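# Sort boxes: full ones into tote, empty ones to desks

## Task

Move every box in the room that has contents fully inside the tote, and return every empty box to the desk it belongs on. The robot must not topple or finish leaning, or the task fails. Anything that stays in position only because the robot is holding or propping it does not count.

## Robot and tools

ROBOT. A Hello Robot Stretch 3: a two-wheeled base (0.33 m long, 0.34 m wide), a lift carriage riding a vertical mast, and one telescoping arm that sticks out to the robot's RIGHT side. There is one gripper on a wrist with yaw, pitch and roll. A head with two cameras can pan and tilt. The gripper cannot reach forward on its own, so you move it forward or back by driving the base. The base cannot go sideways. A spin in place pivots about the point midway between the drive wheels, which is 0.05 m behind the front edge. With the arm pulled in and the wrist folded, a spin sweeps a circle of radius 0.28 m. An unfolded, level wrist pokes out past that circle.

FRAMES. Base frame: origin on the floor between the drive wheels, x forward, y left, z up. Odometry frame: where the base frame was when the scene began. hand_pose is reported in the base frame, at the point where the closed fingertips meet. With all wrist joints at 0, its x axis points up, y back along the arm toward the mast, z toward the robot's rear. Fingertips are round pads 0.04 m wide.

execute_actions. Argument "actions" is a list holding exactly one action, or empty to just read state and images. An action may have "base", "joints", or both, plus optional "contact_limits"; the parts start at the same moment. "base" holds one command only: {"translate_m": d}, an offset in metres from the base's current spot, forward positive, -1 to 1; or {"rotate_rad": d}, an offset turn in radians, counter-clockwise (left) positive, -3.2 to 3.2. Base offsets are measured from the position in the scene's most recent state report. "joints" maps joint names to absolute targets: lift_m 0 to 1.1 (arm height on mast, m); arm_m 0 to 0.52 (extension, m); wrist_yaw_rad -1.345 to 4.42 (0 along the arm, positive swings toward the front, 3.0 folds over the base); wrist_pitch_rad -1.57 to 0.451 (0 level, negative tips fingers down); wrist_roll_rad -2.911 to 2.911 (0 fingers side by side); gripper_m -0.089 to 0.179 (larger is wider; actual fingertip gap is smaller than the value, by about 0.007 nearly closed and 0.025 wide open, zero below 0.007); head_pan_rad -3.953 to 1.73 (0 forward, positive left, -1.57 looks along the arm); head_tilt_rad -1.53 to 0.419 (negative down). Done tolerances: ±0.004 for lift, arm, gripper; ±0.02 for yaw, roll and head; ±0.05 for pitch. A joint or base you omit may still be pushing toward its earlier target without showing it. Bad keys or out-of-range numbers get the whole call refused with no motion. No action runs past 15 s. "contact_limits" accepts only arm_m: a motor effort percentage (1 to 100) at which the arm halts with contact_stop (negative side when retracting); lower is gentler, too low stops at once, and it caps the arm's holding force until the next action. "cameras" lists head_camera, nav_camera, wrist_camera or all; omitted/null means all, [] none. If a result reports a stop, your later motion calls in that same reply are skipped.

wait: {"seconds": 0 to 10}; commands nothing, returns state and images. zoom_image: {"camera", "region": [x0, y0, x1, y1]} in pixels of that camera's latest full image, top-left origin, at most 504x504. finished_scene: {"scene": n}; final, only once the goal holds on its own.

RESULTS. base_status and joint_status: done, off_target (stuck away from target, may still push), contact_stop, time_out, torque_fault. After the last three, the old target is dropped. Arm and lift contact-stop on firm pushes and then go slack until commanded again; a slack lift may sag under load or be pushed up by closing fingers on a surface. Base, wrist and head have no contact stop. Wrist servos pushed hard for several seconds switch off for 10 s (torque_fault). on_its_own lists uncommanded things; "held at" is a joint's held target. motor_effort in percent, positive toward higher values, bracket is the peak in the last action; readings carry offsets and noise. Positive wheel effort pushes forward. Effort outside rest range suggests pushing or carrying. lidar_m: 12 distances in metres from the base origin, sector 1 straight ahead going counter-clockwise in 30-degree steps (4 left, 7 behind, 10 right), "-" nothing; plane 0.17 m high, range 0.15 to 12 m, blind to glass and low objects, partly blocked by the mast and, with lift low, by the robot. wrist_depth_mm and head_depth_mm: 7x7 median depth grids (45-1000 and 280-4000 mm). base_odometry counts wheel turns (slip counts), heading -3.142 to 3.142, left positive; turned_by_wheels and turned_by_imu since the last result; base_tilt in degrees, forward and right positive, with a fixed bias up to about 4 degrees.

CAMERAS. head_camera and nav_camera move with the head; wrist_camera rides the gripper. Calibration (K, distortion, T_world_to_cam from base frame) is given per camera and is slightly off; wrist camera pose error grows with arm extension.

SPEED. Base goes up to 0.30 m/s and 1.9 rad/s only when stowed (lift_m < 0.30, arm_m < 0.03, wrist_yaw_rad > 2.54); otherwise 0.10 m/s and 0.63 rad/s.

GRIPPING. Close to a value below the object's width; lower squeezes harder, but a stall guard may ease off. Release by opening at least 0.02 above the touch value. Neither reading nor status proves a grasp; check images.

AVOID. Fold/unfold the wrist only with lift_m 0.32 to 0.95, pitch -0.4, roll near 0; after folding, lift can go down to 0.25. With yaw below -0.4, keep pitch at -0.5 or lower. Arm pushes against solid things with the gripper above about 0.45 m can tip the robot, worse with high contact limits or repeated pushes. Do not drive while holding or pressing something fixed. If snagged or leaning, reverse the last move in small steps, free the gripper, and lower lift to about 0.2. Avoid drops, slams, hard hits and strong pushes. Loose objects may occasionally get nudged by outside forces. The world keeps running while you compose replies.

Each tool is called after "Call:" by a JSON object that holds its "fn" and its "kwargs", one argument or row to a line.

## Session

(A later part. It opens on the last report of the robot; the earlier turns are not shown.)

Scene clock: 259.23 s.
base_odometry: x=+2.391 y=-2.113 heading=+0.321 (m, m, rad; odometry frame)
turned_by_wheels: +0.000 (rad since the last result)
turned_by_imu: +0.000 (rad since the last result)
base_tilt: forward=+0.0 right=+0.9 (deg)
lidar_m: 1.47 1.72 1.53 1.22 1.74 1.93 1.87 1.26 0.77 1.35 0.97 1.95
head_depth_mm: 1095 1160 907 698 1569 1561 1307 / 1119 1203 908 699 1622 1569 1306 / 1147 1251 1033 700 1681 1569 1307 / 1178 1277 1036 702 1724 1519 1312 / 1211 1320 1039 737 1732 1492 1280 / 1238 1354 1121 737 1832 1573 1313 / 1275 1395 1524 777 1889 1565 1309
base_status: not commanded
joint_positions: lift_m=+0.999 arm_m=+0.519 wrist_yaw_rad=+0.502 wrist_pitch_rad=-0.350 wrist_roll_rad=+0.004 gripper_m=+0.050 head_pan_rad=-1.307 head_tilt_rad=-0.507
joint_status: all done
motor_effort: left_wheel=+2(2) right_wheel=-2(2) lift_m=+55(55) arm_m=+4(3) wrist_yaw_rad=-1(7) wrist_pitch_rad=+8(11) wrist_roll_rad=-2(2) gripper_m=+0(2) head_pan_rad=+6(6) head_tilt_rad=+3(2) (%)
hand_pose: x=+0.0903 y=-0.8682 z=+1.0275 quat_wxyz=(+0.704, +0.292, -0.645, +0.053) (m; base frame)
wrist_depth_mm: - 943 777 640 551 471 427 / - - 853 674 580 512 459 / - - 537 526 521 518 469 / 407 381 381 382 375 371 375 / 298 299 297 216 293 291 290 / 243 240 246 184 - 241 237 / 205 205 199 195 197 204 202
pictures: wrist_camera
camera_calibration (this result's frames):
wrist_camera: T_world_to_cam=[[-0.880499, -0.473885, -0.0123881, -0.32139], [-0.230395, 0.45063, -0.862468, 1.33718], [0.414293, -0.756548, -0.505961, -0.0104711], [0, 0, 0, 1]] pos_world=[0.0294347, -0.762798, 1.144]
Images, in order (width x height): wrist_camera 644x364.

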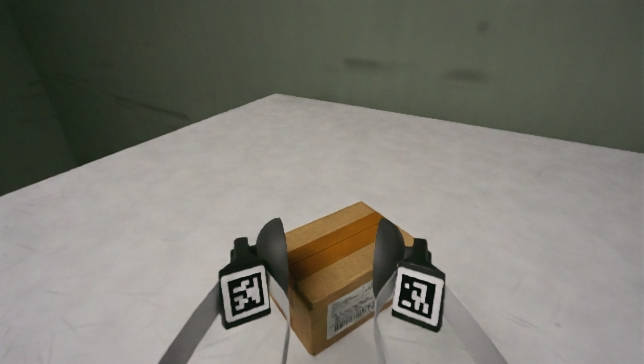

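Call:
{"fn": "execute_actions", "kwargs": {
  "actions": [
    {"joints":{"gripper_m":0.17,"lift_m":1.08}}
  ],
  "cameras": []
}}

Call:
{"fn": "execute_actions", "kwargs": {
  "actions": [
    {"base":{"rotate_rad":-0.5},"joints":{"arm_m":0.2,"wrist_yaw_rad":-0.37,"wrist_pitch_rad":-0.42}}
  ],
  "cameras": []
}}

Call:
{"fn": "execute_actions", "kwargs": {
  "actions": [
    {"base":{"translate_m":0.22}}
  ],
  "cameras": []
}}

Call:
{"fn": "execute_actions", "kwargs": {
  "actions": [
    {"base":{"rotate_rad":0.5}}
  ],
  "cameras": ["wrist_camera","nav_camera"]
}}

Scene clock: 269.10 s.
base_odometry: x=+2.391 y=-2.113 heading=+0.321 (m, m, rad; odometry frame)
turned_by_wheels: +0.000 (rad since the last result)
turned_by_imu: -0.001 (rad since the last result)
base_tilt: forward=+0.0 right=+0.9 (deg)
lidar_m: 1.47 1.73 1.53 1.22 1.74 1.93 1.87 1.26 0.77 1.35 0.97 1.95
head_depth_mm: 1082 - 1029 699 1565 1558 1310 / 1118 1212 998 701 1623 1562 1308 / 1146 1238 970 700 1680 1560 1313 / 1179 1281 1035 701 1727 1517 1311 / 1207 1318 1045 736 1728 1486 1279 / 1243 1359 1118 739 1828 1565 1319 / 1269 1402 1529 776 1885 1569 1314
base_status: not commanded
joint_positions: lift_m=+1.079 arm_m=+0.519 wrist_yaw_rad=+0.502 wrist_pitch_rad=-0.349 wrist_roll_rad=+0.004 gripper_m=+0.170 head_pan_rad=-1.307 head_tilt_rad=-0.507
joint_status: all done
motor_effort: left_wheel=+2(2) right_wheel=-2(2) lift_m=+55(57) arm_m=+5(4) wrist_yaw_rad=-1(2) wrist_pitch_rad=+8(8) wrist_roll_rad=-2(2) gripper_m=+1(85) head_pan_rad=+5(6) head_tilt_rad=+2(2) (%)
hand_pose: x=+0.0903 y=-0.8682 z=+1.1076 quat_wxyz=(+0.704, +0.292, -0.645, +0.053) (m; base frame)
wrist_depth_mm: - 946 753 627 552 472 421 / - - 827 699 583 518 446 / - - 924 695 635 542 475 / - - 540 547 536 534 498 / - 445 428 426 421 419 414 / 359 346 345 342 344 345 341 / - 283 291 237 275 290 283
pictures: none
No camera images: the call's "cameras" was empty. Leave "cameras" out to get every camera's image.

Scene clock: 272.67 s.
base_odometry: x=+2.391 y=-2.113 heading=-0.179 (m, m, rad; odometry frame)
turned_by_wheels: -0.500 (rad since the last result)
turned_by_imu: -0.494 (rad since the last result)
base_tilt: forward=+0.0 right=+0.9 (deg)
lidar_m: 1.95 1.47 1.72 1.53 1.70 1.50 1.92 1.87 1.25 0.77 1.35 0.97
head_depth_mm: 1235 1347 1196 733 1150 1516 1306 / 1212 1323 1036 735 1114 1517 1309 / 1183 1288 1033 701 1141 1524 1279 / 1166 1267 1039 700 1704 1522 1309 / 1139 1236 1039 703 1656 1561 1318 / 1114 1209 1043 706 1621 1569 1307 / 1088 1180 1043 707 1568 1570 1318
base_status: done
joint_positions: lift_m=+1.079 arm_m=+0.200 wrist_yaw_rad=-0.370 wrist_pitch_rad=-0.434 wrist_roll_rad=+0.004 gripper_m=+0.170 head_pan_rad=-1.307 head_tilt_rad=-0.507
joint_status: all done
motor_effort: left_wheel=+1(6) right_wheel=-1(5) lift_m=+55(55) arm_m=-5(4) wrist_yaw_rad=+0(5) wrist_pitch_rad=+6(9) wrist_roll_rad=-3(2) gripper_m=+0(0) head_pan_rad=+5(5) head_tilt_rad=+2(2) (%)
hand_pose: x=-0.1019 y=-0.5524 z=+1.0882 quat_wxyz=(+0.650, +0.022, -0.708, -0.277) (m; base frame)
wrist_depth_mm: 730 859 - - - - - / 755 844 858 852 - - - / 617 623 605 578 632 - - / 468 463 466 461 - - - / 376 390 376 403 - - - / 317 311 329 - - - - / - 271 681 - - - -
pictures: none
No camera images: the call's "cameras" was empty. Leave "cameras" out to get every camera's image.

Scene clock: 276.53 s.
base_odometry: x=+2.607 y=-2.152 heading=-0.179 (m, m, rad; odometry frame)
turned_by_wheels: +0.000 (rad since the last result)
turned_by_imu: -0.001 (rad since the last result)
base_tilt: forward=+0.0 right=+0.8 (deg)
lidar_m: 1.75 1.26 1.62 1.51 1.34 1.70 2.12 2.06 0.97 0.77 0.82 1.31
head_depth_mm: 1138 1245 1194 668 1037 1481 1251 / 1113 1218 1035 699 1102 1480 1312 / 1092 1188 1037 701 592 1573 1306 / 1070 1163 1036 701 593 1561 1302 / 1050 1142 1041 701 571 1572 1311 / 1027 1116 1044 706 570 1563 1313 / 1006 1088 1044 706 552 1080 1229
base_status: done
joint_positions: lift_m=+1.079 arm_m=+0.200 wrist_yaw_rad=-0.370 wrist_pitch_rad=-0.434 wrist_roll_rad=+0.004 gripper_m=+0.170 head_pan_rad=-1.307 head_tilt_rad=-0.507
joint_status: not commanded
motor_effort: left_wheel=+1(4) right_wheel=-2(2) lift_m=+55(55) arm_m=-3(3) wrist_yaw_rad=+1(1) wrist_pitch_rad=+5(6) wrist_roll_rad=-2(2) gripper_m=+0(0) head_pan_rad=+5(5) head_tilt_rad=+2(2) (%)
hand_pose: x=-0.1019 y=-0.5524 z=+1.0882 quat_wxyz=(+0.650, +0.022, -0.708, -0.277) (m; base frame)
wrist_depth_mm: 646 770 931 - - - - / 675 781 900 854 877 - - / 625 605 605 602 608 641 - / 469 466 464 455 464 - - / 373 392 374 373 390 - - / 314 313 314 310 - - - / - 261 267 275 - - -
pictures: none
No camera images: the call's "cameras" was empty. Leave "cameras" out to get every camera's image.

Scene clock: 278.27 s.
base_odometry: x=+2.607 y=-2.152 heading=+0.321 (m, m, rad; odometry frame)
turned_by_wheels: +0.500 (rad since the last result)
turned_by_imu: +0.495 (rad since the last result)
base_tilt: forward=+0.0 right=+0.9 (deg)
lidar_m: 1.26 1.63 1.51 1.33 1.70 2.14 2.06 0.97 0.77 0.82 1.31 1.76
head_depth_mm: 1007 1091 1141 669 548 1537 1311 / 1036 1119 1033 700 569 1558 1310 / 1059 1154 1034 701 590 1485 1284 / 1088 1187 1038 702 591 1529 1285 / 1115 1219 1329 703 1673 1576 1314 / 1146 1257 1384 1471 1741 1574 1313 / 1177 1290 1427 1607 1784 1576 1312
base_status: done
joint_positions: lift_m=+1.079 arm_m=+0.200 wrist_yaw_rad=-0.370 wrist_pitch_rad=-0.434 wrist_roll_rad=+0.004 gripper_m=+0.170 head_pan_rad=-1.307 head_tilt_rad=-0.507
joint_status: not commanded
motor_effort: left_wheel=-2(4) right_wheel=+2(4) lift_m=+55(55) arm_m=-3(4) wrist_yaw_rad=+0(0) wrist_pitch_rad=+6(6) wrist_roll_rad=-2(2) gripper_m=+0(0) head_pan_rad=+5(4) head_tilt_rad=+2(2) (%)
hand_pose: x=-0.1019 y=-0.5524 z=+1.0882 quat_wxyz=(+0.650, +0.022, -0.708, -0.277) (m; base frame)
wrist_depth_mm: 619 669 735 792 853 958 - / 668 727 765 823 862 872 848 / 625 618 613 600 604 608 592 / 472 462 412 460 452 459 458 / 375 387 369 371 373 372 369 / 312 315 315 311 313 310 311 / - 263 268 270 267 267 264
pictures: nav_camera (sideways: a quarter turn counterclockwise sets it upright), wrist_camera
camera_calibration (this result's frames):
nav_camera: T_world_to_cam=[[0.131063, -0.489204, 0.862265, -1.08432], [-0.95508, -0.295494, -0.0224773, 0.087726], [0.26579, -0.820587, -0.505958, 0.614639], [0, 0, 0, 1]] pos_world=[0.0625338, -0.000164832, 1.24792]
wrist_camera: T_world_to_cam=[[-0.929025, 0.369833, -0.0116795, 0.12015], [0.222308, 0.532651, -0.816616, 1.24454], [-0.29579, -0.761253, -0.577063, 0.341182], [0, 0, 0, 1]] pos_world=[-0.0641299, -0.447614, 1.2146]
Images, in order (width x height): nav_camera 672x504, wrist_camera 644x364.

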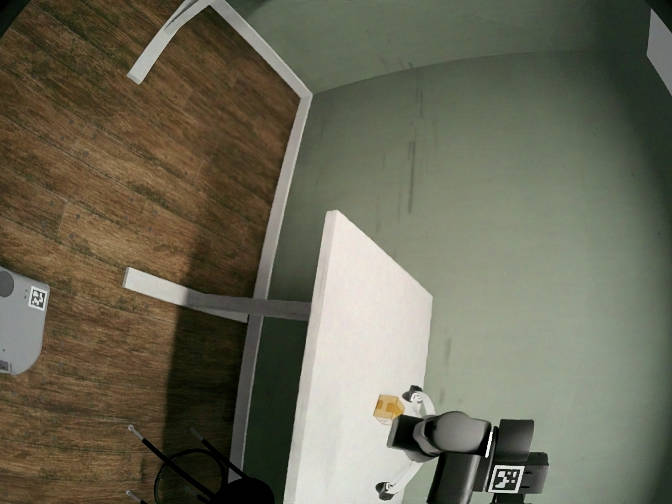

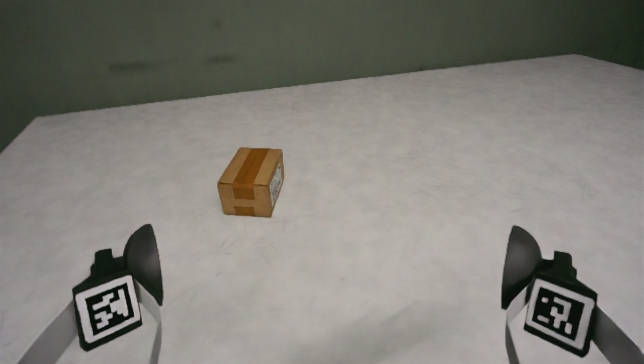

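Call:
{"fn": "execute_actions", "kwargs": {
  "actions": [
    {"joints":{"arm_m":0.33,"lift_m":0.978,"wrist_pitch_rad":-0.4}}
  ],
  "cameras": []
}}

Call:
{"fn": "execute_actions", "kwargs": {
  "actions": [
    {"joints":{"arm_m":0.455}}
  ],
  "cameras": ["wrist_camera"]
}}

Call:
{"fn": "execute_actions", "kwargs": {
  "actions": [
    {"joints":{"gripper_m":0.015}}
  ],
  "cameras": []
}}

Call:
{"fn": "execute_actions", "kwargs": {
  "actions": [
    {"joints":{"lift_m":1.02}}
  ],
  "cameras": ["wrist_camera"]
}}

Scene clock: 285.07 s.
base_odometry: x=+2.607 y=-2.152 heading=+0.321 (m, m, rad; odometry frame)
turned_by_wheels: +0.000 (rad since the last result)
turned_by_imu: -0.001 (rad since the last result)
base_tilt: forward=+0.0 right=+0.9 (deg)
lidar_m: 1.26 1.62 1.51 1.33 1.70 2.13 2.06 0.97 0.77 0.82 1.30 1.76
head_depth_mm: 1006 1090 1109 640 547 1543 1304 / 1033 1120 1033 698 568 1563 1306 / 1058 1150 1034 702 592 1475 1280 / 1085 1179 1035 702 592 1524 1277 / 1116 1213 1322 702 1681 1571 1315 / 1146 1252 1385 1472 1745 1569 1320 / 1179 1290 1429 1600 1774 1570 1311
base_status: not commanded
joint_positions: lift_m=+0.979 arm_m=+0.330 wrist_yaw_rad=-0.370 wrist_pitch_rad=-0.418 wrist_roll_rad=+0.004 gripper_m=+0.170 head_pan_rad=-1.307 head_tilt_rad=-0.507
joint_status: all done
motor_effort: left_wheel=-1(2) right_wheel=+2(1) lift_m=+12(49) arm_m=+4(4) wrist_yaw_rad=+0(1) wrist_pitch_rad=+7(10) wrist_roll_rad=-2(2) gripper_m=+1(1) head_pan_rad=+6(5) head_tilt_rad=+3(2) (%)
hand_pose: x=-0.1026 y=-0.6839 z=+0.9914 quat_wxyz=(+0.652, +0.017, -0.708, -0.272) (m; base frame)
wrist_depth_mm: 520 551 601 656 729 797 862 / 537 572 568 574 561 557 559 / 390 388 383 382 381 378 376 / 293 292 219 275 288 285 286 / 235 244 226 235 234 231 231 / 203 195 195 195 196 194 193 / - 163 169 167 167 167 164
pictures: none
No camera images: the call's "cameras" was empty. Leave "cameras" out to get every camera's image.

Scene clock: 287.23 s.
base_odometry: x=+2.607 y=-2.152 heading=+0.321 (m, m, rad; odometry frame)
turned_by_wheels: +0.000 (rad since the last result)
turned_by_imu: +0.000 (rad since the last result)
base_tilt: forward=+0.0 right=+0.9 (deg)
lidar_m: 1.26 1.63 1.51 1.33 1.70 2.13 2.06 0.97 0.77 0.82 1.30 1.76
head_depth_mm: 1007 1082 - 697 547 1545 1306 / 1035 1120 1032 700 568 1557 1311 / 1058 1149 1036 700 590 1481 1285 / 1087 1182 1038 702 591 1523 1276 / 1115 1219 1325 702 1673 1573 1309 / 1145 1251 1384 1472 1740 1569 1310 / 1176 1289 1423 1590 1783 1574 1314
base_status: not commanded
joint_positions: lift_m=+0.979 arm_m=+0.455 wrist_yaw_rad=-0.370 wrist_pitch_rad=-0.418 wrist_roll_rad=+0.004 gripper_m=+0.170 head_pan_rad=-1.307 head_tilt_rad=-0.507
joint_status: all done
motor_effort: left_wheel=-1(2) right_wheel=+2(2) lift_m=+13(13) arm_m=+4(3) wrist_yaw_rad=+0(1) wrist_pitch_rad=+7(8) wrist_roll_rad=-2(2) gripper_m=+1(0) head_pan_rad=+5(7) head_tilt_rad=+2(2) (%)
hand_pose: x=-0.1026 y=-0.8089 z=+0.9914 quat_wxyz=(+0.652, +0.017, -0.708, -0.272) (m; base frame)
wrist_depth_mm: 418 447 493 527 585 657 735 / 449 473 518 546 554 549 555 / 390 384 385 383 378 378 377 / 289 290 292 291 289 287 284 / 234 243 232 161 232 232 230 / 203 195 189 134 194 193 192 / - 163 122 115 167 166 163
pictures: wrist_camera
camera_calibration (this result's frames):
wrist_camera: T_world_to_cam=[[-0.929097, 0.369646, -0.0118205, 0.21315], [0.217555, 0.520415, -0.825735, 1.30092], [-0.299078, -0.76976, -0.563934, 0.069687], [0, 0, 0, 1]] pos_world=[-0.0641427, -0.702164, 1.11603]
Images, in order (width x height): wrist_camera 644x364.

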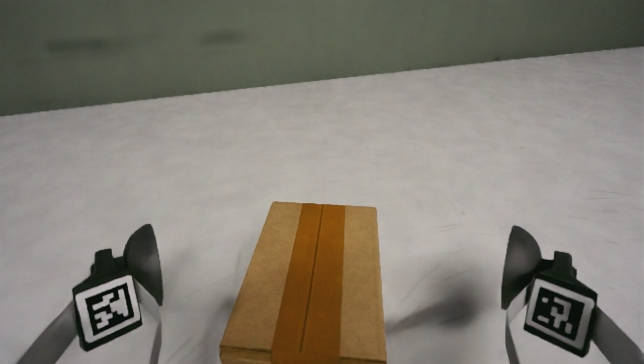

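Scene clock: 289.27 s.
base_odometry: x=+2.607 y=-2.152 heading=+0.321 (m, m, rad; odometry frame)
turned_by_wheels: +0.000 (rad since the last result)
turned_by_imu: +0.000 (rad since the last result)
base_tilt: forward=+0.0 right=+0.8 (deg)
lidar_m: 1.26 1.63 1.51 1.33 1.70 2.14 2.06 0.97 0.77 0.82 1.30 1.76
head_depth_mm: 1008 1083 - 697 547 1549 1306 / 1035 1121 1036 699 569 1567 1307 / 1059 1147 1036 701 591 1479 1277 / 1087 1180 1039 700 593 1523 1288 / 1117 1220 1327 702 1677 1564 1307 / 1149 1251 1383 1471 1743 1562 1315 / 1175 1297 1428 1606 1793 1578 1313
base_status: not commanded
joint_positions: lift_m=+0.979 arm_m=+0.455 wrist_yaw_rad=-0.367 wrist_pitch_rad=-0.417 wrist_roll_rad=+0.004 gripper_m=+0.016 head_pan_rad=-1.307 head_tilt_rad=-0.507
joint_status: all done
motor_effort: left_wheel=-1(2) right_wheel=+0(2) lift_m=+13(13) arm_m=+3(4) wrist_yaw_rad=-3(5) wrist_pitch_rad=+7(7) wrist_roll_rad=-2(2) gripper_m=-18(92) head_pan_rad=+5(4) head_tilt_rad=+2(3) (%)
hand_pose: x=-0.1021 y=-0.8092 z=+0.9917 quat_wxyz=(+0.652, +0.017, -0.708, -0.271) (m; base frame)
wrist_depth_mm: 419 451 487 537 580 661 729 / 450 476 517 552 563 558 559 / 391 390 386 383 382 380 382 / 297 291 292 287 288 291 289 / 235 234 243 159 224 233 231 / 197 195 143 133 133 194 192 / 168 168 159 115 158 166 166
pictures: none
No camera images: the call's "cameras" was empty. Leave "cameras" out to get every camera's image.

Scene clock: 290.47 s.
base_odometry: x=+2.607 y=-2.152 heading=+0.321 (m, m, rad; odometry frame)
turned_by_wheels: +0.000 (rad since the last result)
turned_by_imu: +0.000 (rad since the last result)
base_tilt: forward=+0.0 right=+0.9 (deg)
lidar_m: 1.26 1.63 1.51 1.33 1.70 2.13 2.06 0.97 0.77 0.82 1.30 1.76
head_depth_mm: 1007 1085 906 699 547 1546 1306 / 1032 1121 1030 698 569 1561 1308 / 1056 1148 1034 701 592 1479 1276 / 1081 1182 1036 702 592 1524 1279 / 1115 1222 1329 704 1673 1568 1312 / 1146 1254 1392 1471 1756 1567 1313 / 1179 1287 1428 1609 1781 1567 1318
base_status: not commanded
joint_positions: lift_m=+1.019 arm_m=+0.455 wrist_yaw_rad=-0.369 wrist_pitch_rad=-0.437 wrist_roll_rad=+0.004 gripper_m=+0.016 head_pan_rad=-1.307 head_tilt_rad=-0.507
joint_status: all done
motor_effort: left_wheel=-1(1) right_wheel=+1(1) lift_m=+57(59) arm_m=+3(3) wrist_yaw_rad=+0(2) wrist_pitch_rad=+15(16) wrist_roll_rad=-2(2) gripper_m=-17(18) head_pan_rad=+5(5) head_tilt_rad=+2(2) (%)
hand_pose: x=-0.1015 y=-0.8068 z=+1.0275 quat_wxyz=(+0.649, +0.024, -0.708, -0.278) (m; base frame)
wrist_depth_mm: 419 452 485 533 586 654 720 / 447 480 532 570 618 647 634 / 453 453 457 458 456 448 448 / 349 351 349 348 346 344 345 / 287 284 292 159 271 281 280 / 237 236 - 134 133 234 237 / 205 205 196 116 192 204 201
pictures: wrist_camera
camera_calibration (this result's frames):
wrist_camera: T_world_to_cam=[[-0.929503, 0.36863, -0.0116542, 0.212829], [0.222425, 0.535081, -0.814994, 1.33063], [-0.294196, -0.760132, -0.579352, 0.116082], [0, 0, 0, 1]] pos_world=[-0.0639905, -0.702214, 1.15419]
Images, in order (width x height): wrist_camera 644x364.

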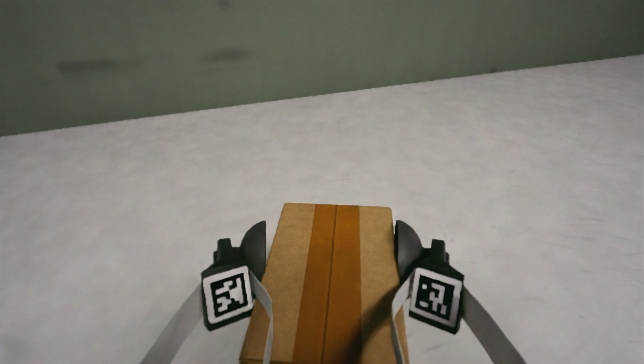

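Call:
{"fn": "execute_actions", "kwargs": {
  "actions": [
    {"joints":{"lift_m":1.07,"arm_m":0.05,"wrist_yaw_rad":0.0}}
  ],
  "cameras": []
}}

Call:
{"fn": "execute_actions", "kwargs": {
  "actions": [
    {"base":{"rotate_rad":-0.5}}
  ],
  "cameras": []
}}

Call:
{"fn": "execute_actions", "kwargs": {
  "actions": [
    {"base":{"translate_m":-0.22}}
  ],
  "cameras": []
}}

Call:
{"fn": "execute_actions", "kwargs": {
  "actions": [
    {"base":{"rotate_rad":0.5}}
  ],
  "cameras": []
}}

Call:
{"fn": "execute_actions", "kwargs": {
  "actions": [
    {"base":{"translate_m":-0.9},"joints":{"head_pan_rad":-1.6,"head_tilt_rad":-0.95}}
  ],
  "cameras": ["nav_camera"]
}}

Call:
{"fn": "execute_actions", "kwargs": {
  "actions": [
    {"base":{"translate_m":-0.58},"joints":{"lift_m":0.4,"wrist_pitch_rad":-0.65}}
  ]
}}

Scene clock: 299.80 s.
base_odometry: x=+2.607 y=-2.152 heading=+0.321 (m, m, rad; odometry frame)
turned_by_wheels: +0.000 (rad since the last result)
turned_by_imu: -0.001 (rad since the last result)
base_tilt: forward=+0.0 right=+0.9 (deg)
lidar_m: 1.26 1.63 1.51 1.34 1.70 2.13 2.06 0.97 0.77 0.82 1.30 1.77
head_depth_mm: 1007 1094 1138 425 - 1493 1307 / 1032 1120 1032 733 559 1561 1304 / 1057 1147 1034 701 591 1484 1280 / 1089 1185 1036 702 593 1520 1280 / 1116 1218 1323 703 1679 1564 1309 / 1146 1254 1385 1470 1736 1576 1311 / 1173 1289 1432 1598 1772 1568 1316
base_status: not commanded
joint_positions: lift_m=+1.069 arm_m=+0.050 wrist_yaw_rad=+0.000 wrist_pitch_rad=-0.438 wrist_roll_rad=+0.004 gripper_m=+0.016 head_pan_rad=-1.307 head_tilt_rad=-0.507
joint_status: all done
motor_effort: left_wheel=-2(2) right_wheel=+1(2) lift_m=+57(61) arm_m=-4(4) wrist_yaw_rad=+0(3) wrist_pitch_rad=+15(16) wrist_roll_rad=-2(2) gripper_m=-18(18) head_pan_rad=+5(5) head_tilt_rad=+2(3) (%)
hand_pose: x=-0.0216 y=-0.4171 z=+1.0773 quat_wxyz=(+0.689, +0.153, -0.691, -0.154) (m; base frame)
wrist_depth_mm: 901 889 904 878 878 874 841 / - 994 832 824 817 816 807 / - - 573 568 571 558 565 / - 443 443 435 439 438 437 / 386 358 363 158 342 348 350 / 297 295 - 134 133 297 296 / - - - 116 280 822 278
pictures: none
No camera images: the call's "cameras" was empty. Leave "cameras" out to get every camera's image.

Scene clock: 301.53 s.
base_odometry: x=+2.607 y=-2.152 heading=-0.179 (m, m, rad; odometry frame)
turned_by_wheels: -0.500 (rad since the last result)
turned_by_imu: -0.495 (rad since the last result)
base_tilt: forward=+0.0 right=+0.9 (deg)
lidar_m: 1.75 1.26 1.62 1.51 1.34 1.70 2.12 2.06 0.97 0.77 0.82 1.31
head_depth_mm: 1144 1251 1200 425 - 1475 1250 / 1116 1220 1034 735 1103 1482 1309 / 1094 1191 1037 700 591 1564 1310 / 1067 1167 1035 701 591 1567 1309 / 1049 1139 1040 704 571 1565 1308 / 1025 1111 1043 704 572 1567 1313 / 1007 1095 1047 706 552 1080 1225
base_status: done
joint_positions: lift_m=+1.069 arm_m=+0.050 wrist_yaw_rad=+0.000 wrist_pitch_rad=-0.438 wrist_roll_rad=+0.004 gripper_m=+0.016 head_pan_rad=-1.307 head_tilt_rad=-0.507
joint_status: not commanded
motor_effort: left_wheel=+1(4) right_wheel=-1(5) lift_m=+57(57) arm_m=-4(4) wrist_yaw_rad=+1(2) wrist_pitch_rad=+16(16) wrist_roll_rad=-2(2) gripper_m=-17(18) head_pan_rad=+6(5) head_tilt_rad=+2(2) (%)
hand_pose: x=-0.0215 y=-0.4171 z=+1.0773 quat_wxyz=(+0.689, +0.153, -0.691, -0.154) (m; base frame)
wrist_depth_mm: 736 822 922 - - - - / 787 825 823 819 815 749 809 / 578 579 579 569 562 566 571 / 441 443 437 433 438 460 - / 357 354 363 159 382 - - / 304 300 - 134 134 - - / 259 273 - 116 - - -
pictures: none
No camera images: the call's "cameras" was empty. Leave "cameras" out to get every camera's image.

Scene clock: 305.23 s.
base_odometry: x=+2.391 y=-2.113 heading=-0.179 (m, m, rad; odometry frame)
turned_by_wheels: +0.000 (rad since the last result)
turned_by_imu: +0.000 (rad since the last result)
base_tilt: forward=+0.1 right=+0.8 (deg)
lidar_m: 1.94 1.47 1.72 1.53 1.70 1.50 1.92 1.87 1.24 0.77 1.35 0.97
head_depth_mm: 1240 1350 1193 424 - 1482 1308 / 1213 1326 1032 734 1078 1520 1309 / 1182 1298 1034 700 1144 1523 1282 / 1159 1262 1039 702 1697 1524 1313 / 1139 1234 1038 702 1663 1562 1310 / 1114 1205 1047 705 1621 1561 1314 / 1097 1183 1048 705 1574 1577 1319
base_status: done
joint_positions: lift_m=+1.069 arm_m=+0.050 wrist_yaw_rad=+0.000 wrist_pitch_rad=-0.438 wrist_roll_rad=+0.004 gripper_m=+0.016 head_pan_rad=-1.307 head_tilt_rad=-0.507
joint_status: not commanded
motor_effort: left_wheel=+1(2) right_wheel=-1(4) lift_m=+57(57) arm_m=-4(4) wrist_yaw_rad=+1(1) wrist_pitch_rad=+16(15) wrist_roll_rad=-2(2) gripper_m=-19(17) head_pan_rad=+6(5) head_tilt_rad=+2(3) (%)
hand_pose: x=-0.0215 y=-0.4171 z=+1.0773 quat_wxyz=(+0.689, +0.153, -0.691, -0.154) (m; base frame)
wrist_depth_mm: 830 907 - - - - - / 824 835 815 824 761 819 - / 582 584 581 566 570 600 - / 442 441 441 462 - - - / 361 356 387 158 - - - / 333 - - 134 134 - - / - - - 116 - - -
pictures: none
No camera images: the call's "cameras" was empty. Leave "cameras" out to get every camera's image.

Scene clock: 307.00 s.
base_odometry: x=+2.391 y=-2.113 heading=+0.321 (m, m, rad; odometry frame)
turned_by_wheels: +0.500 (rad since the last result)
turned_by_imu: +0.494 (rad since the last result)
base_tilt: forward=+0.1 right=+0.8 (deg)
lidar_m: 1.47 1.72 1.53 1.22 1.75 1.93 1.87 1.26 0.78 1.35 0.97 1.95
head_depth_mm: 1092 1186 1210 425 - 1499 1304 / 1122 1209 1032 733 1635 1567 1314 / 1151 1245 1033 700 1685 1561 1307 / 1177 1284 1040 702 1719 1529 1310 / 1213 1319 1040 738 1735 1489 1278 / 1239 1358 1120 739 1831 1571 1313 / 1274 1404 1531 778 1891 1566 1313
base_status: done
joint_positions: lift_m=+1.069 arm_m=+0.050 wrist_yaw_rad=+0.000 wrist_pitch_rad=-0.438 wrist_roll_rad=+0.004 gripper_m=+0.016 head_pan_rad=-1.307 head_tilt_rad=-0.507
joint_status: not commanded
motor_effort: left_wheel=-2(4) right_wheel=+2(4) lift_m=+57(57) arm_m=-3(4) wrist_yaw_rad=+1(0) wrist_pitch_rad=+15(16) wrist_roll_rad=-2(2) gripper_m=-18(18) head_pan_rad=+4(5) head_tilt_rad=+2(2) (%)
hand_pose: x=-0.0215 y=-0.4171 z=+1.0773 quat_wxyz=(+0.689, +0.153, -0.691, -0.154) (m; base frame)
wrist_depth_mm: - 976 961 966 970 952 938 / - - 835 816 788 814 836 / - 568 576 571 560 572 558 / 444 438 435 441 436 430 437 / 390 388 374 159 356 365 365 / - - - 134 133 774 - / - - - 116 866 994 -
pictures: none
No camera images: the call's "cameras" was empty. Leave "cameras" out to get every camera's image.

Scene clock: 317.33 s.
base_odometry: x=+1.537 y=-2.397 heading=+0.321 (m, m, rad; odometry frame)
turned_by_wheels: +0.000 (rad since the last result)
turned_by_imu: -0.001 (rad since the last result)
base_tilt: forward=+0.0 right=+0.8 (deg)
lidar_m: 2.36 2.19 1.52 1.24 1.36 1.00 0.97 1.01 1.38 0.89 0.78 1.53
head_depth_mm: - - 1717 1513 1380 1234 1117 / - - 1733 1557 1383 1233 1134 / - - 1722 1568 1390 1236 1149 / 686 - 1264 1504 1357 1232 1147 / 697 600 1705 1550 1379 1233 1117 / 673 599 1693 1535 1376 1231 1111 / 654 599 1086 1538 1377 1235 1118
base_status: done
joint_positions: lift_m=+1.069 arm_m=+0.050 wrist_yaw_rad=+0.000 wrist_pitch_rad=-0.438 wrist_roll_rad=+0.004 gripper_m=+0.016 head_pan_rad=-1.593 head_tilt_rad=-0.938
joint_status: all done
motor_effort: left_wheel=-2(5) right_wheel=+1(3) lift_m=+57(58) arm_m=-3(4) wrist_yaw_rad=+0(0) wrist_pitch_rad=+15(16) wrist_roll_rad=-2(2) gripper_m=-18(18) head_pan_rad=-4(35) head_tilt_rad=-4(19) (%)
hand_pose: x=-0.0215 y=-0.4171 z=+1.0773 quat_wxyz=(+0.689, +0.153, -0.691, -0.154) (m; base frame)
wrist_depth_mm: 981 964 - 989 979 938 943 / 842 845 850 832 - - - / 580 514 574 561 - - - / 445 443 438 438 - - - / 371 372 369 158 385 - - / - 794 - 134 134 - - / - - 980 116 - - -
pictures: nav_camera (sideways: a quarter turn counterclockwise sets it upright)
camera_calibration (this result's frames):
nav_camera: T_world_to_cam=[[-0.0192295, -0.820039, 0.571985, -0.705078], [-0.999369, -0.00132576, -0.0354983, 0.104932], [0.0298683, -0.572306, -0.819496, 1.02389], [0, 0, 0, 1]] pos_world=[0.0607251, 0.00792852, 1.24609]
Images, in order (width x height): nav_camera 672x504.

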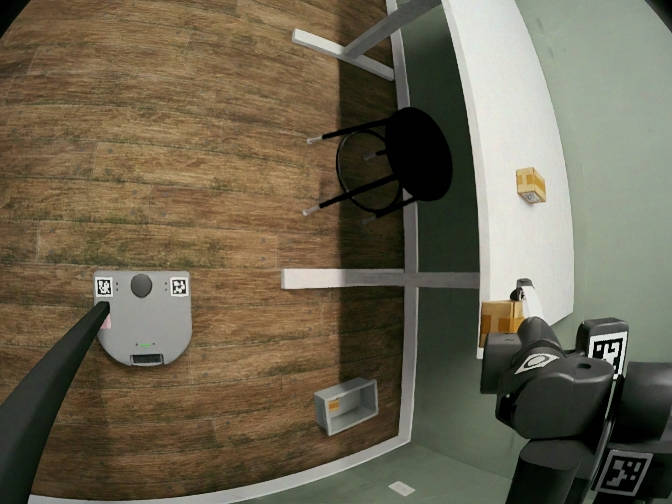

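Scene clock: 324.27 s.
base_odometry: x=+0.986 y=-2.580 heading=+0.321 (m, m, rad; odometry frame)
turned_by_wheels: +0.000 (rad since the last result)
turned_by_imu: -0.001 (rad since the last result)
base_tilt: forward=+0.1 right=+0.8 (deg)
lidar_m: 3.37 1.91 1.37 1.46 0.55 0.41 0.39 0.41 0.57 1.33 1.06 1.14
head_depth_mm: 1186 1200 1207 1214 1219 1182 1103 / 1239 1452 1646 1524 1381 1253 1132 / 1235 1451 1695 1564 1378 1270 - / 1231 1440 1692 1529 1381 1197 1139 / 1229 1442 1685 1558 1374 1236 1117 / 1229 1437 1690 1546 1377 1234 1117 / 1224 1442 1679 1562 1374 1229 1114
base_status: done
joint_positions: lift_m=+0.401 arm_m=+0.050 wrist_yaw_rad=+0.000 wrist_pitch_rad=-0.680 wrist_roll_rad=+0.004 gripper_m=+0.016 head_pan_rad=-1.593 head_tilt_rad=-0.938
joint_status: all done
motor_effort: left_wheel=-2(5) right_wheel=+2(3) lift_m=+15(53) arm_m=-4(4) wrist_yaw_rad=+1(0) wrist_pitch_rad=+12(15) wrist_roll_rad=-2(2) gripper_m=-18(18) head_pan_rad=-4(3) head_tilt_rad=-4(4) (%)
hand_pose: x=-0.0216 y=-0.3793 z=+0.3596 quat_wxyz=(+0.666, +0.236, -0.667, -0.237) (m; base frame)
wrist_depth_mm: 689 - - - 991 726 463 / 729 955 985 825 960 723 460 / 763 795 798 792 770 690 461 / 667 690 702 654 672 635 454 / 596 602 599 158 577 591 457 / 540 526 - 134 133 529 444 / 475 475 468 116 454 472 432
pictures: head_camera (sideways: a quarter turn clockwise sets it upright), nav_camera (sideways: a quarter turn counterclockwise sets it upright), wrist_camera
camera_calibration (this result's frames):
head_camera: T_world_to_cam=[[0.0362564, 0.8337, -0.551026, 0.74002], [0.998723, -0.0496361, -0.00938525, 0.00627929], [-0.0351753, -0.549983, -0.834435, 1.04741], [0, 0, 0, 1]] pos_world=[0.00374136, -0.0405834, 1.28183]
nav_camera: T_world_to_cam=[[-0.019313, -0.820075, 0.571931, -0.705007], [-0.999369, -0.00122262, -0.0354999, 0.104934], [0.0298118, -0.572255, -0.819534, 1.02394], [0, 0, 0, 1]] pos_world=[0.060726, 0.0079267, 1.2461]
wrist_camera: T_world_to_cam=[[-0.99989, 0.0117195, -0.00913468, -0.0160382], [0.0148419, 0.758255, -0.65179, 0.561292], [-0.000712269, -0.651853, -0.758345, 0.189336], [0, 0, 0, 1]] pos_world=[-0.0242322, -0.301995, 0.50928]
Images, in order (width x height): head_camera 896x504, nav_camera 672x504, wrist_camera 644x364.

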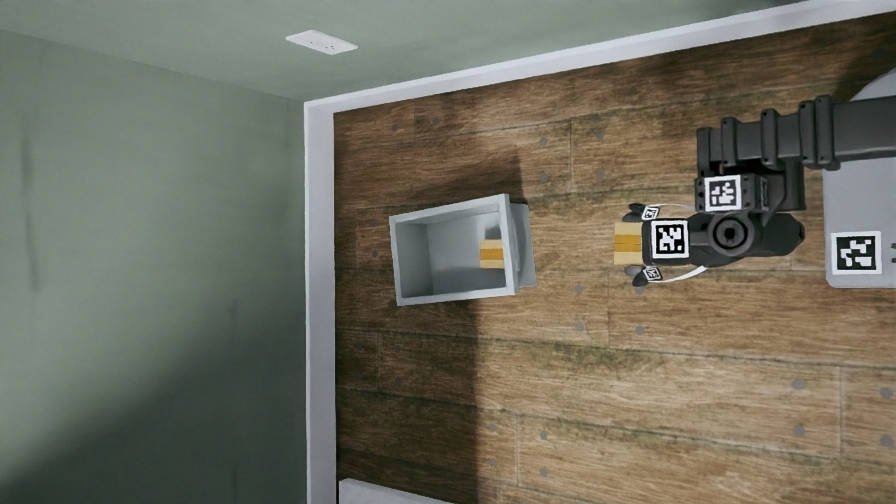

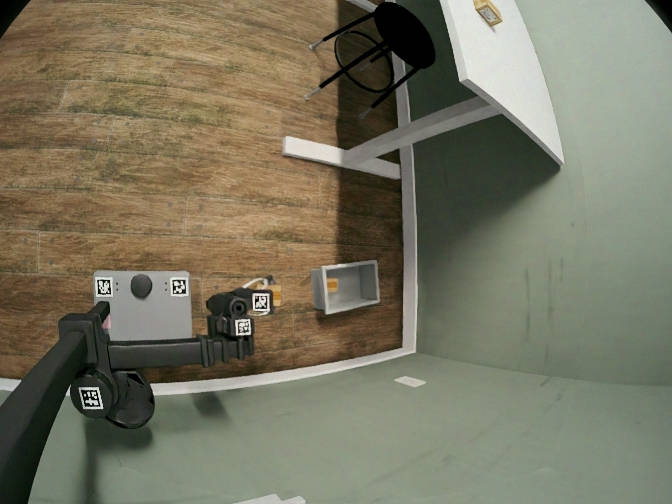

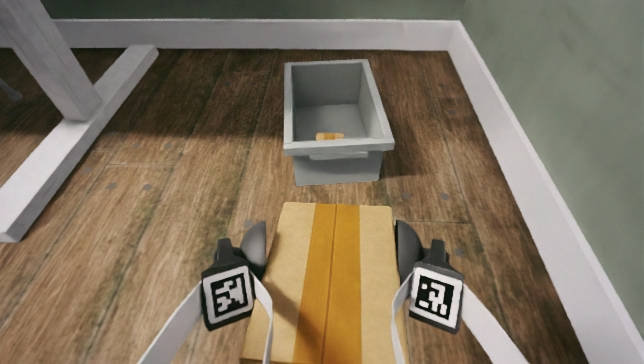

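Call:
{"fn": "execute_actions", "kwargs": {
  "actions": [
    {"joints":{"arm_m":0.505,"lift_m":0.36}}
  ],
  "cameras": []
}}

Call:
{"fn": "execute_actions", "kwargs": {
  "actions": [
    {"joints":{"lift_m":0.22}}
  ],
  "cameras": ["head_camera","wrist_camera"]
}}

Scene clock: 333.40 s.
base_odometry: x=+0.986 y=-2.580 heading=+0.321 (m, m, rad; odometry frame)
turned_by_wheels: +0.000 (rad since the last result)
turned_by_imu: -0.001 (rad since the last result)
base_tilt: forward=+0.0 right=+0.9 (deg)
lidar_m: 3.37 1.92 1.38 1.46 0.55 0.41 0.39 0.41 0.57 1.33 1.06 1.14
head_depth_mm: 1188 1199 1211 1213 1217 1181 1105 / 1237 1445 1656 1536 1377 1234 1136 / 1235 1452 1698 1567 1389 1224 1148 / 1232 1453 1699 1504 1378 1228 1146 / 1236 1445 1689 1557 1377 1234 1117 / 1226 1434 1687 1558 1375 1233 1117 / 1229 1436 1685 1558 1376 1234 1114
base_status: not commanded
joint_positions: lift_m=+0.361 arm_m=+0.505 wrist_yaw_rad=+0.000 wrist_pitch_rad=-0.681 wrist_roll_rad=+0.004 gripper_m=+0.016 head_pan_rad=-1.593 head_tilt_rad=-0.938
joint_status: all done
motor_effort: left_wheel=-1(2) right_wheel=+2(2) lift_m=+16(14) arm_m=+4(6) wrist_yaw_rad=+0(1) wrist_pitch_rad=+13(13) wrist_roll_rad=-2(2) gripper_m=-18(18) head_pan_rad=-4(5) head_tilt_rad=-4(4) (%)
hand_pose: x=-0.0216 y=-0.8337 z=+0.3194 quat_wxyz=(+0.666, +0.236, -0.667, -0.237) (m; base frame)
wrist_depth_mm: 607 581 579 574 568 560 468 / 680 662 657 650 639 627 467 / 709 703 706 711 708 673 475 / 624 632 616 622 623 613 466 / 541 550 547 158 534 534 447 / 489 483 - 134 133 480 447 / 442 442 418 117 311 427 422
pictures: none
No camera images: the call's "cameras" was empty. Leave "cameras" out to get every camera's image.

Scene clock: 335.50 s.
base_odometry: x=+0.986 y=-2.580 heading=+0.321 (m, m, rad; odometry frame)
turned_by_wheels: +0.000 (rad since the last result)
turned_by_imu: +0.000 (rad since the last result)
base_tilt: forward=+0.1 right=+0.9 (deg)
lidar_m: 3.36 1.92 1.37 1.46 0.55 0.41 0.39 0.41 0.57 0.77 1.06 1.14
head_depth_mm: 1186 1201 1206 1209 1218 1183 1103 / 1238 1455 1650 1531 1378 1237 1137 / 1237 1444 1704 1570 1377 1245 - / 1231 1437 1696 1500 1380 1235 1150 / 1232 1449 1682 1555 1378 1230 1120 / 1229 1442 1683 1553 1376 1233 1119 / 1227 1442 1682 1556 1377 1231 1115
base_status: not commanded
joint_positions: lift_m=+0.221 arm_m=+0.505 wrist_yaw_rad=+0.000 wrist_pitch_rad=-0.681 wrist_roll_rad=+0.004 gripper_m=+0.016 head_pan_rad=-1.593 head_tilt_rad=-0.938
joint_status: all done
motor_effort: left_wheel=-2(2) right_wheel=+2(1) lift_m=+16(12) arm_m=+3(4) wrist_yaw_rad=+1(1) wrist_pitch_rad=+13(12) wrist_roll_rad=-2(2) gripper_m=-18(18) head_pan_rad=-4(5) head_tilt_rad=-4(4) (%)
hand_pose: x=-0.0216 y=-0.8337 z=+0.1794 quat_wxyz=(+0.666, +0.236, -0.667, -0.237) (m; base frame)
wrist_depth_mm: 565 569 558 559 547 545 471 / 615 610 608 609 599 586 449 / 514 519 488 335 352 502 455 / 433 438 362 388 348 433 411 / 382 381 296 158 237 375 376 / 339 339 - 134 133 326 331 / 303 304 190 116 234 293 301
pictures: head_camera (sideways: a quarter turn clockwise sets it upright), wrist_camera
camera_calibration (this result's frames):
head_camera: T_world_to_cam=[[0.0362639, 0.833786, -0.550896, 0.739849], [0.998723, -0.0496413, -0.00938955, 0.00628489], [-0.0351761, -0.549852, -0.834521, 1.04753], [0, 0, 0, 1]] pos_world=[0.00374116, -0.0405802, 1.28182]
wrist_camera: T_world_to_cam=[[-0.99989, 0.0117214, -0.00912462, -0.0123581], [0.0148374, 0.758821, -0.65113, 0.788741], [-0.000708172, -0.651194, -0.758911, -0.242826], [0, 0, 0, 1]] pos_world=[-0.0242316, -0.756495, 0.329177]
Images, in order (width x height): head_camera 896x504, wrist_camera 644x364.

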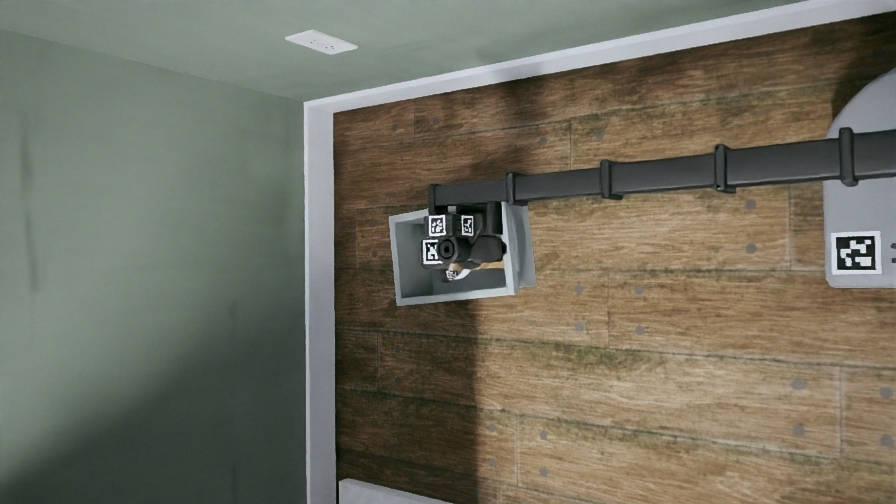

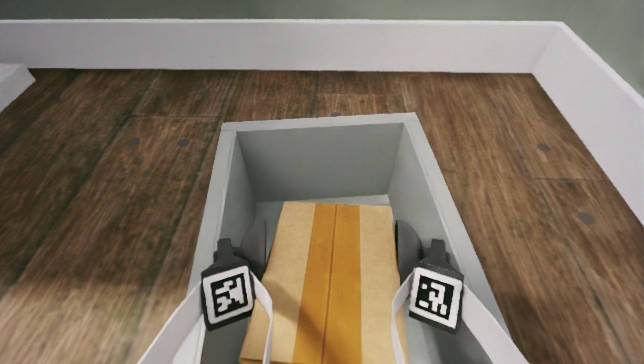

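Call:
{"fn": "execute_actions", "kwargs": {
  "actions": [
    {"joints":{"arm_m":0.52,"wrist_pitch_rad":-0.52,"lift_m":0.16}}
  ],
  "cameras": ["head_camera","wrist_camera"]
}}

Scene clock: 340.77 s.
base_odometry: x=+0.986 y=-2.580 heading=+0.321 (m, m, rad; odometry frame)
turned_by_wheels: +0.000 (rad since the last result)
turned_by_imu: -0.001 (rad since the last result)
base_tilt: forward=+0.1 right=+0.9 (deg)
lidar_m: 3.36 1.91 1.37 1.45 0.55 0.41 0.39 0.41 0.57 1.33 1.05 1.14
head_depth_mm: 1188 1196 1203 1210 1220 1184 1105 / 1237 1451 1654 1538 1375 1232 1131 / 1239 1445 1693 1581 1384 1233 - / 1232 1448 1690 1527 1378 1232 1146 / 1230 1444 1682 1553 1377 1241 1115 / 1233 1432 1683 1555 1377 1233 1116 / 1225 1432 1679 1554 1375 1237 1118
base_status: not commanded
joint_positions: lift_m=+0.161 arm_m=+0.519 wrist_yaw_rad=+0.000 wrist_pitch_rad=-0.558 wrist_roll_rad=+0.004 gripper_m=+0.016 head_pan_rad=-1.593 head_tilt_rad=-0.938
joint_status: all done
motor_effort: left_wheel=-2(2) right_wheel=+2(2) lift_m=+15(13) arm_m=+4(4) wrist_yaw_rad=+1(1) wrist_pitch_rad=+15(18) wrist_roll_rad=-2(2) gripper_m=-18(17) head_pan_rad=-4(5) head_tilt_rad=-4(4) (%)
hand_pose: x=-0.0216 y=-0.8690 z=+0.1434 quat_wxyz=(+0.679, +0.194, -0.681, -0.195) (m; base frame)
wrist_depth_mm: 549 537 545 521 529 519 474 / 597 598 583 580 578 560 454 / 520 511 512 288 485 502 448 / 423 418 291 312 295 412 411 / 354 356 242 158 217 338 351 / 307 300 - 133 134 186 303 / 274 266 199 116 225 156 264
pictures: head_camera (sideways: a quarter turn clockwise sets it upright), wrist_camera
camera_calibration (this result's frames):
head_camera: T_world_to_cam=[[0.0362638, 0.83379, -0.550889, 0.739841], [0.998723, -0.049641, -0.00938978, 0.00628519], [-0.0351758, -0.549845, -0.834526, 1.04753], [0, 0, 0, 1]] pos_world=[0.00374118, -0.04058, 1.28182]
wrist_camera: T_world_to_cam=[[-0.999891, 0.0104109, -0.0104862, -0.0131977], [0.0147628, 0.673084, -0.739419, 0.730203], [-0.000639929, -0.739493, -0.673164, -0.382175], [0, 0, 0, 1]] pos_world=[-0.0242207, -0.773967, 0.282521]
Images, in order (width x height): head_camera 896x504, wrist_camera 644x364.

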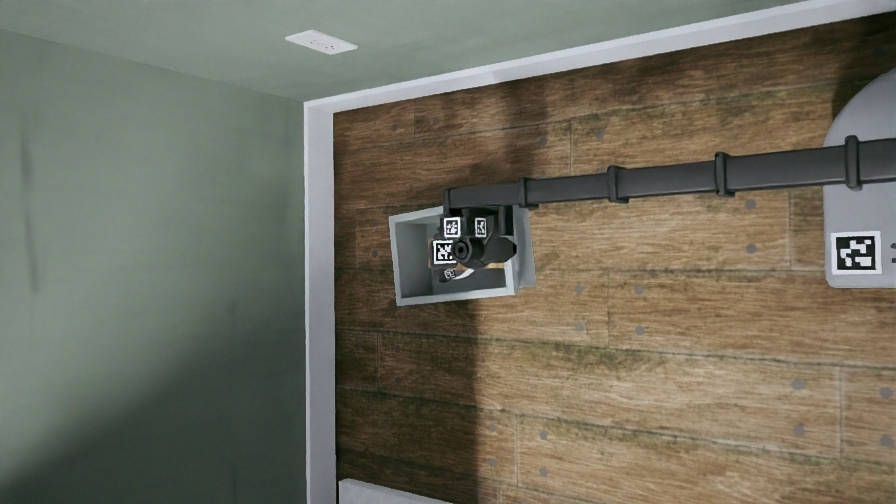

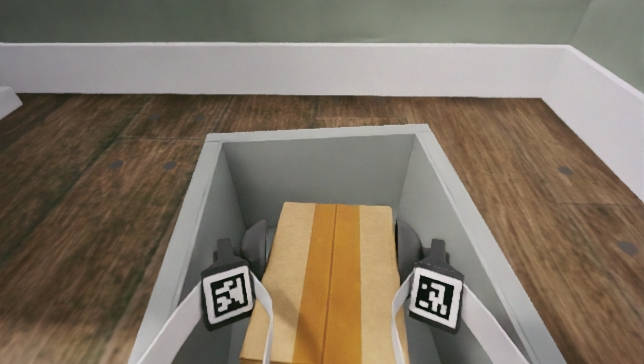

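Call:
{"fn": "execute_actions", "kwargs": {
  "actions": [
    {"joints":{"lift_m":0.13}}
  ],
  "cameras": ["head_camera"]
}}

Call:
{"fn": "execute_actions", "kwargs": {
  "actions": [
    {"joints":{"gripper_m":0.08}}
  ],
  "cameras": []
}}

Call:
{"fn": "execute_actions", "kwargs": {
  "actions": [
    {"joints":{"lift_m":0.4}}
  ],
  "cameras": []
}}

Call:
{"fn": "execute_actions", "kwargs": {
  "actions": [
    {"joints":{"arm_m":0.0}}
  ],
  "cameras": ["head_camera"]
}}

Scene clock: 348.40 s.
base_odometry: x=+0.986 y=-2.580 heading=+0.321 (m, m, rad; odometry frame)
turned_by_wheels: +0.000 (rad since the last result)
turned_by_imu: -0.001 (rad since the last result)
base_tilt: forward=+0.0 right=+0.8 (deg)
lidar_m: 3.37 1.91 1.38 1.45 0.55 0.41 0.39 0.41 0.57 1.33 1.05 1.14
head_depth_mm: 1184 1203 1203 1215 1222 1186 1100 / 1239 1449 1649 1534 1374 1235 1130 / 1234 1443 1696 1558 1381 1243 1142 / 1233 1442 1695 1527 1375 1233 1149 / 1230 1437 1699 1563 1377 1237 1119 / 1231 1436 1685 1560 1376 1230 1115 / 1231 1435 1681 1556 1373 1232 1116
base_status: not commanded
joint_positions: lift_m=+0.131 arm_m=+0.519 wrist_yaw_rad=+0.000 wrist_pitch_rad=-0.557 wrist_roll_rad=+0.004 gripper_m=+0.016 head_pan_rad=-1.593 head_tilt_rad=-0.938
joint_status: all done
motor_effort: left_wheel=-1(2) right_wheel=+2(2) lift_m=+15(14) arm_m=+5(4) wrist_yaw_rad=+1(0) wrist_pitch_rad=+15(16) wrist_roll_rad=-2(3) gripper_m=-18(17) head_pan_rad=-4(4) head_tilt_rad=-4(4) (%)
hand_pose: x=-0.0216 y=-0.8691 z=+0.1135 quat_wxyz=(+0.679, +0.194, -0.681, -0.195) (m; base frame)
wrist_depth_mm: 546 537 529 521 514 506 473 / 565 577 561 558 548 550 457 / 461 459 259 271 269 447 429 / 379 362 289 313 292 356 366 / 318 295 245 159 217 171 311 / 274 151 - 134 133 160 269 / 242 127 199 117 226 151 127
pictures: head_camera (sideways: a quarter turn clockwise sets it upright)
camera_calibration (this result's frames):
head_camera: T_world_to_cam=[[0.036264, 0.83379, -0.550889, 0.739841], [0.998723, -0.0496413, -0.00938978, 0.00628519], [-0.0351759, -0.549845, -0.834526, 1.04753], [0, 0, 0, 1]] pos_world=[0.00374117, -0.04058, 1.28182]
Images, in order (width x height): head_camera 896x504.

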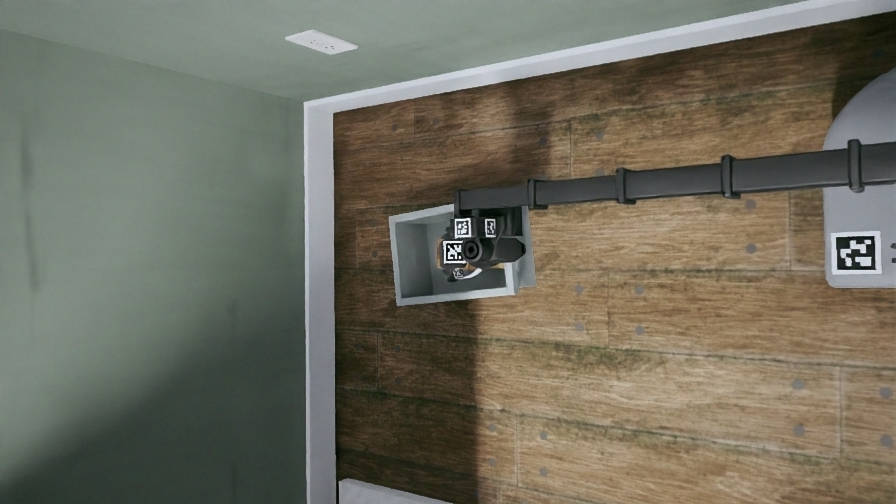

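Scene clock: 349.70 s.
base_odometry: x=+0.986 y=-2.580 heading=+0.321 (m, m, rad; odometry frame)
turned_by_wheels: +0.000 (rad since the last result)
turned_by_imu: +0.000 (rad since the last result)
base_tilt: forward=+0.1 right=+0.9 (deg)
lidar_m: 3.37 1.91 1.38 1.45 0.55 0.41 0.39 0.41 0.57 1.33 1.06 1.14
head_depth_mm: 1188 1200 1205 1212 1220 1181 1099 / 1235 1450 1649 1536 1381 1237 1132 / 1238 1453 1696 1556 1380 1229 1149 / 1234 1443 1690 1527 1376 1231 1147 / 1235 1437 1691 1557 1377 1235 1118 / 1226 1439 1694 1553 1379 1229 1117 / 1231 1439 1688 1558 1375 1234 1114
base_status: not commanded
joint_positions: lift_m=+0.131 arm_m=+0.519 wrist_yaw_rad=-0.001 wrist_pitch_rad=-0.538 wrist_roll_rad=+0.004 gripper_m=+0.080 head_pan_rad=-1.593 head_tilt_rad=-0.938
joint_status: all done
motor_effort: left_wheel=-2(2) right_wheel=+2(2) lift_m=+15(15) arm_m=+4(4) wrist_yaw_rad=+3(0) wrist_pitch_rad=+7(16) wrist_roll_rad=-2(2) gripper_m=+0(77) head_pan_rad=-5(5) head_tilt_rad=-4(4) (%)
hand_pose: x=-0.0217 y=-0.8720 z=+0.1174 quat_wxyz=(+0.681, +0.188, -0.683, -0.189) (m; base frame)
wrist_depth_mm: 542 539 524 526 511 525 477 / 586 575 564 558 546 555 457 / 477 475 268 270 269 468 433 / 385 387 289 302 289 367 381 / 324 306 266 270 254 181 318 / 278 153 - 261 246 151 277 / 245 130 230 242 240 151 132
pictures: none
No camera images: the call's "cameras" was empty. Leave "cameras" out to get every camera's image.

Scene clock: 353.00 s.
base_odometry: x=+0.986 y=-2.580 heading=+0.321 (m, m, rad; odometry frame)
turned_by_wheels: +0.000 (rad since the last result)
turned_by_imu: +0.000 (rad since the last result)
base_tilt: forward=+0.0 right=+0.9 (deg)
lidar_m: 3.38 1.92 1.38 1.45 0.55 0.41 0.39 0.41 0.57 1.33 1.05 1.14
head_depth_mm: 1185 1201 1204 1211 1219 1179 1103 / 1236 1450 1649 1530 1379 1237 1131 / 1241 1443 1691 1506 1374 1235 1150 / 1235 1448 1688 1529 1380 1235 1140 / 1225 1438 1695 1560 1384 1235 1119 / 1232 1441 1697 1562 1382 1237 1113 / 1233 1434 1687 1556 1379 1235 1112
base_status: not commanded
joint_positions: lift_m=+0.399 arm_m=+0.519 wrist_yaw_rad=-0.001 wrist_pitch_rad=-0.537 wrist_roll_rad=+0.004 gripper_m=+0.080 head_pan_rad=-1.593 head_tilt_rad=-0.938
joint_status: all done
motor_effort: left_wheel=-2(2) right_wheel=+2(2) lift_m=+55(61) arm_m=+4(3) wrist_yaw_rad=+2(2) wrist_pitch_rad=+7(7) wrist_roll_rad=-2(2) gripper_m=+1(1) head_pan_rad=-4(5) head_tilt_rad=-5(3) (%)
hand_pose: x=-0.0217 y=-0.8721 z=+0.3860 quat_wxyz=(+0.681, +0.187, -0.683, -0.189) (m; base frame)
wrist_depth_mm: 546 537 539 524 522 516 470 / 600 599 589 583 581 571 475 / 692 671 677 658 645 618 471 / 758 767 747 729 718 683 467 / 665 683 708 664 705 634 468 / 573 589 - 475 550 570 467 / 511 509 503 490 497 511 447
pictures: none
No camera images: the call's "cameras" was empty. Leave "cameras" out to get every camera's image.

Scene clock: 358.00 s.
base_odometry: x=+0.986 y=-2.580 heading=+0.321 (m, m, rad; odometry frame)
turned_by_wheels: +0.000 (rad since the last result)
turned_by_imu: -0.001 (rad since the last result)
base_tilt: forward=+0.1 right=+0.8 (deg)
lidar_m: 3.37 1.92 1.38 1.45 0.55 0.41 0.39 0.41 0.57 1.33 1.06 1.15
head_depth_mm: 1189 1199 1201 1211 1215 1181 1104 / 1236 1452 1656 1535 1374 1234 1133 / 1239 1454 1705 1555 1375 1234 - / 1237 1452 1685 1525 1377 1262 - / 1231 1436 1694 1560 1381 1233 1118 / 1231 1445 1684 1566 1378 1234 1120 / 1234 1437 1685 1553 1374 1233 1115
base_status: not commanded
joint_positions: lift_m=+0.399 arm_m=+0.000 wrist_yaw_rad=+0.000 wrist_pitch_rad=-0.537 wrist_roll_rad=+0.004 gripper_m=+0.080 head_pan_rad=-1.593 head_tilt_rad=-0.938
joint_status: all done
motor_effort: left_wheel=-2(1) right_wheel=+1(2) lift_m=+55(55) arm_m=-4(4) wrist_yaw_rad=+1(1) wrist_pitch_rad=+7(7) wrist_roll_rad=-2(2) gripper_m=+1(0) head_pan_rad=-5(5) head_tilt_rad=-4(4) (%)
hand_pose: x=-0.0216 y=-0.3531 z=+0.3861 quat_wxyz=(+0.681, +0.187, -0.683, -0.188) (m; base frame)
wrist_depth_mm: 698 - - - 989 732 466 / 767 - - - - 714 457 / 972 944 - 850 986 711 464 / 780 815 817 685 784 691 457 / 668 688 708 679 698 630 452 / 606 596 - 593 584 595 450 / 515 517 502 514 513 511 435
pictures: head_camera (sideways: a quarter turn clockwise sets it upright)
camera_calibration (this result's frames):
head_camera: T_world_to_cam=[[0.0362655, 0.833829, -0.55083, 0.739764], [0.998723, -0.0496413, -0.00939172, 0.00628771], [-0.035175, -0.549786, -0.834565, 1.04758], [0, 0, 0, 1]] pos_world=[0.00374117, -0.0405786, 1.28182]
Images, in order (width x height): head_camera 896x504.

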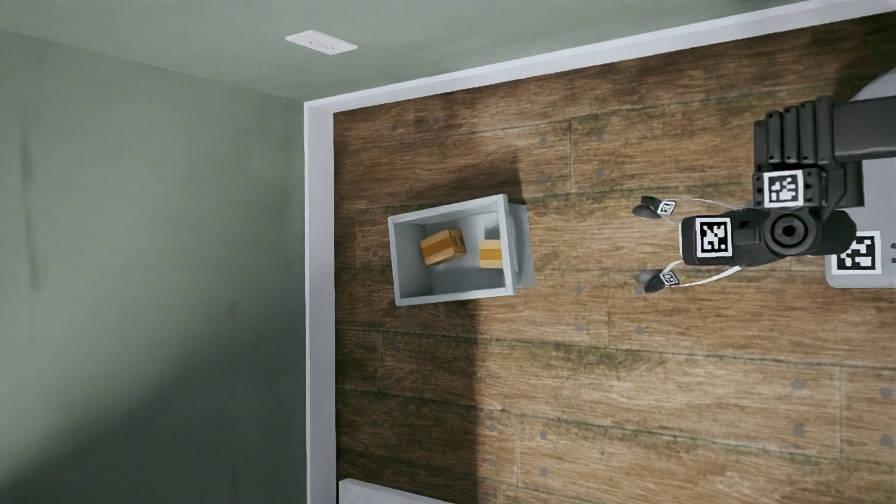

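Call:
{"fn": "zoom_image", "kwargs": {
  "camera": "head_camera",
  "region": [370,170,570,320]
}}

Region (370, 170, 570, 320) of head_camera's 896x504 image, scaled by 2.520, with more detail than that image has; it fills the top 378 rows of this view, and the rest is white.

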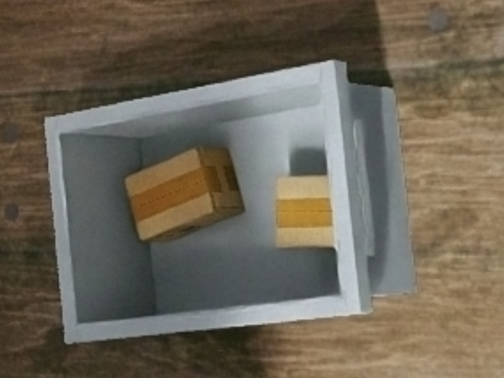

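Call:
{"fn": "finished_scene", "kwargs": {
  "scene": 2
}}

The scene is finished: the task was done.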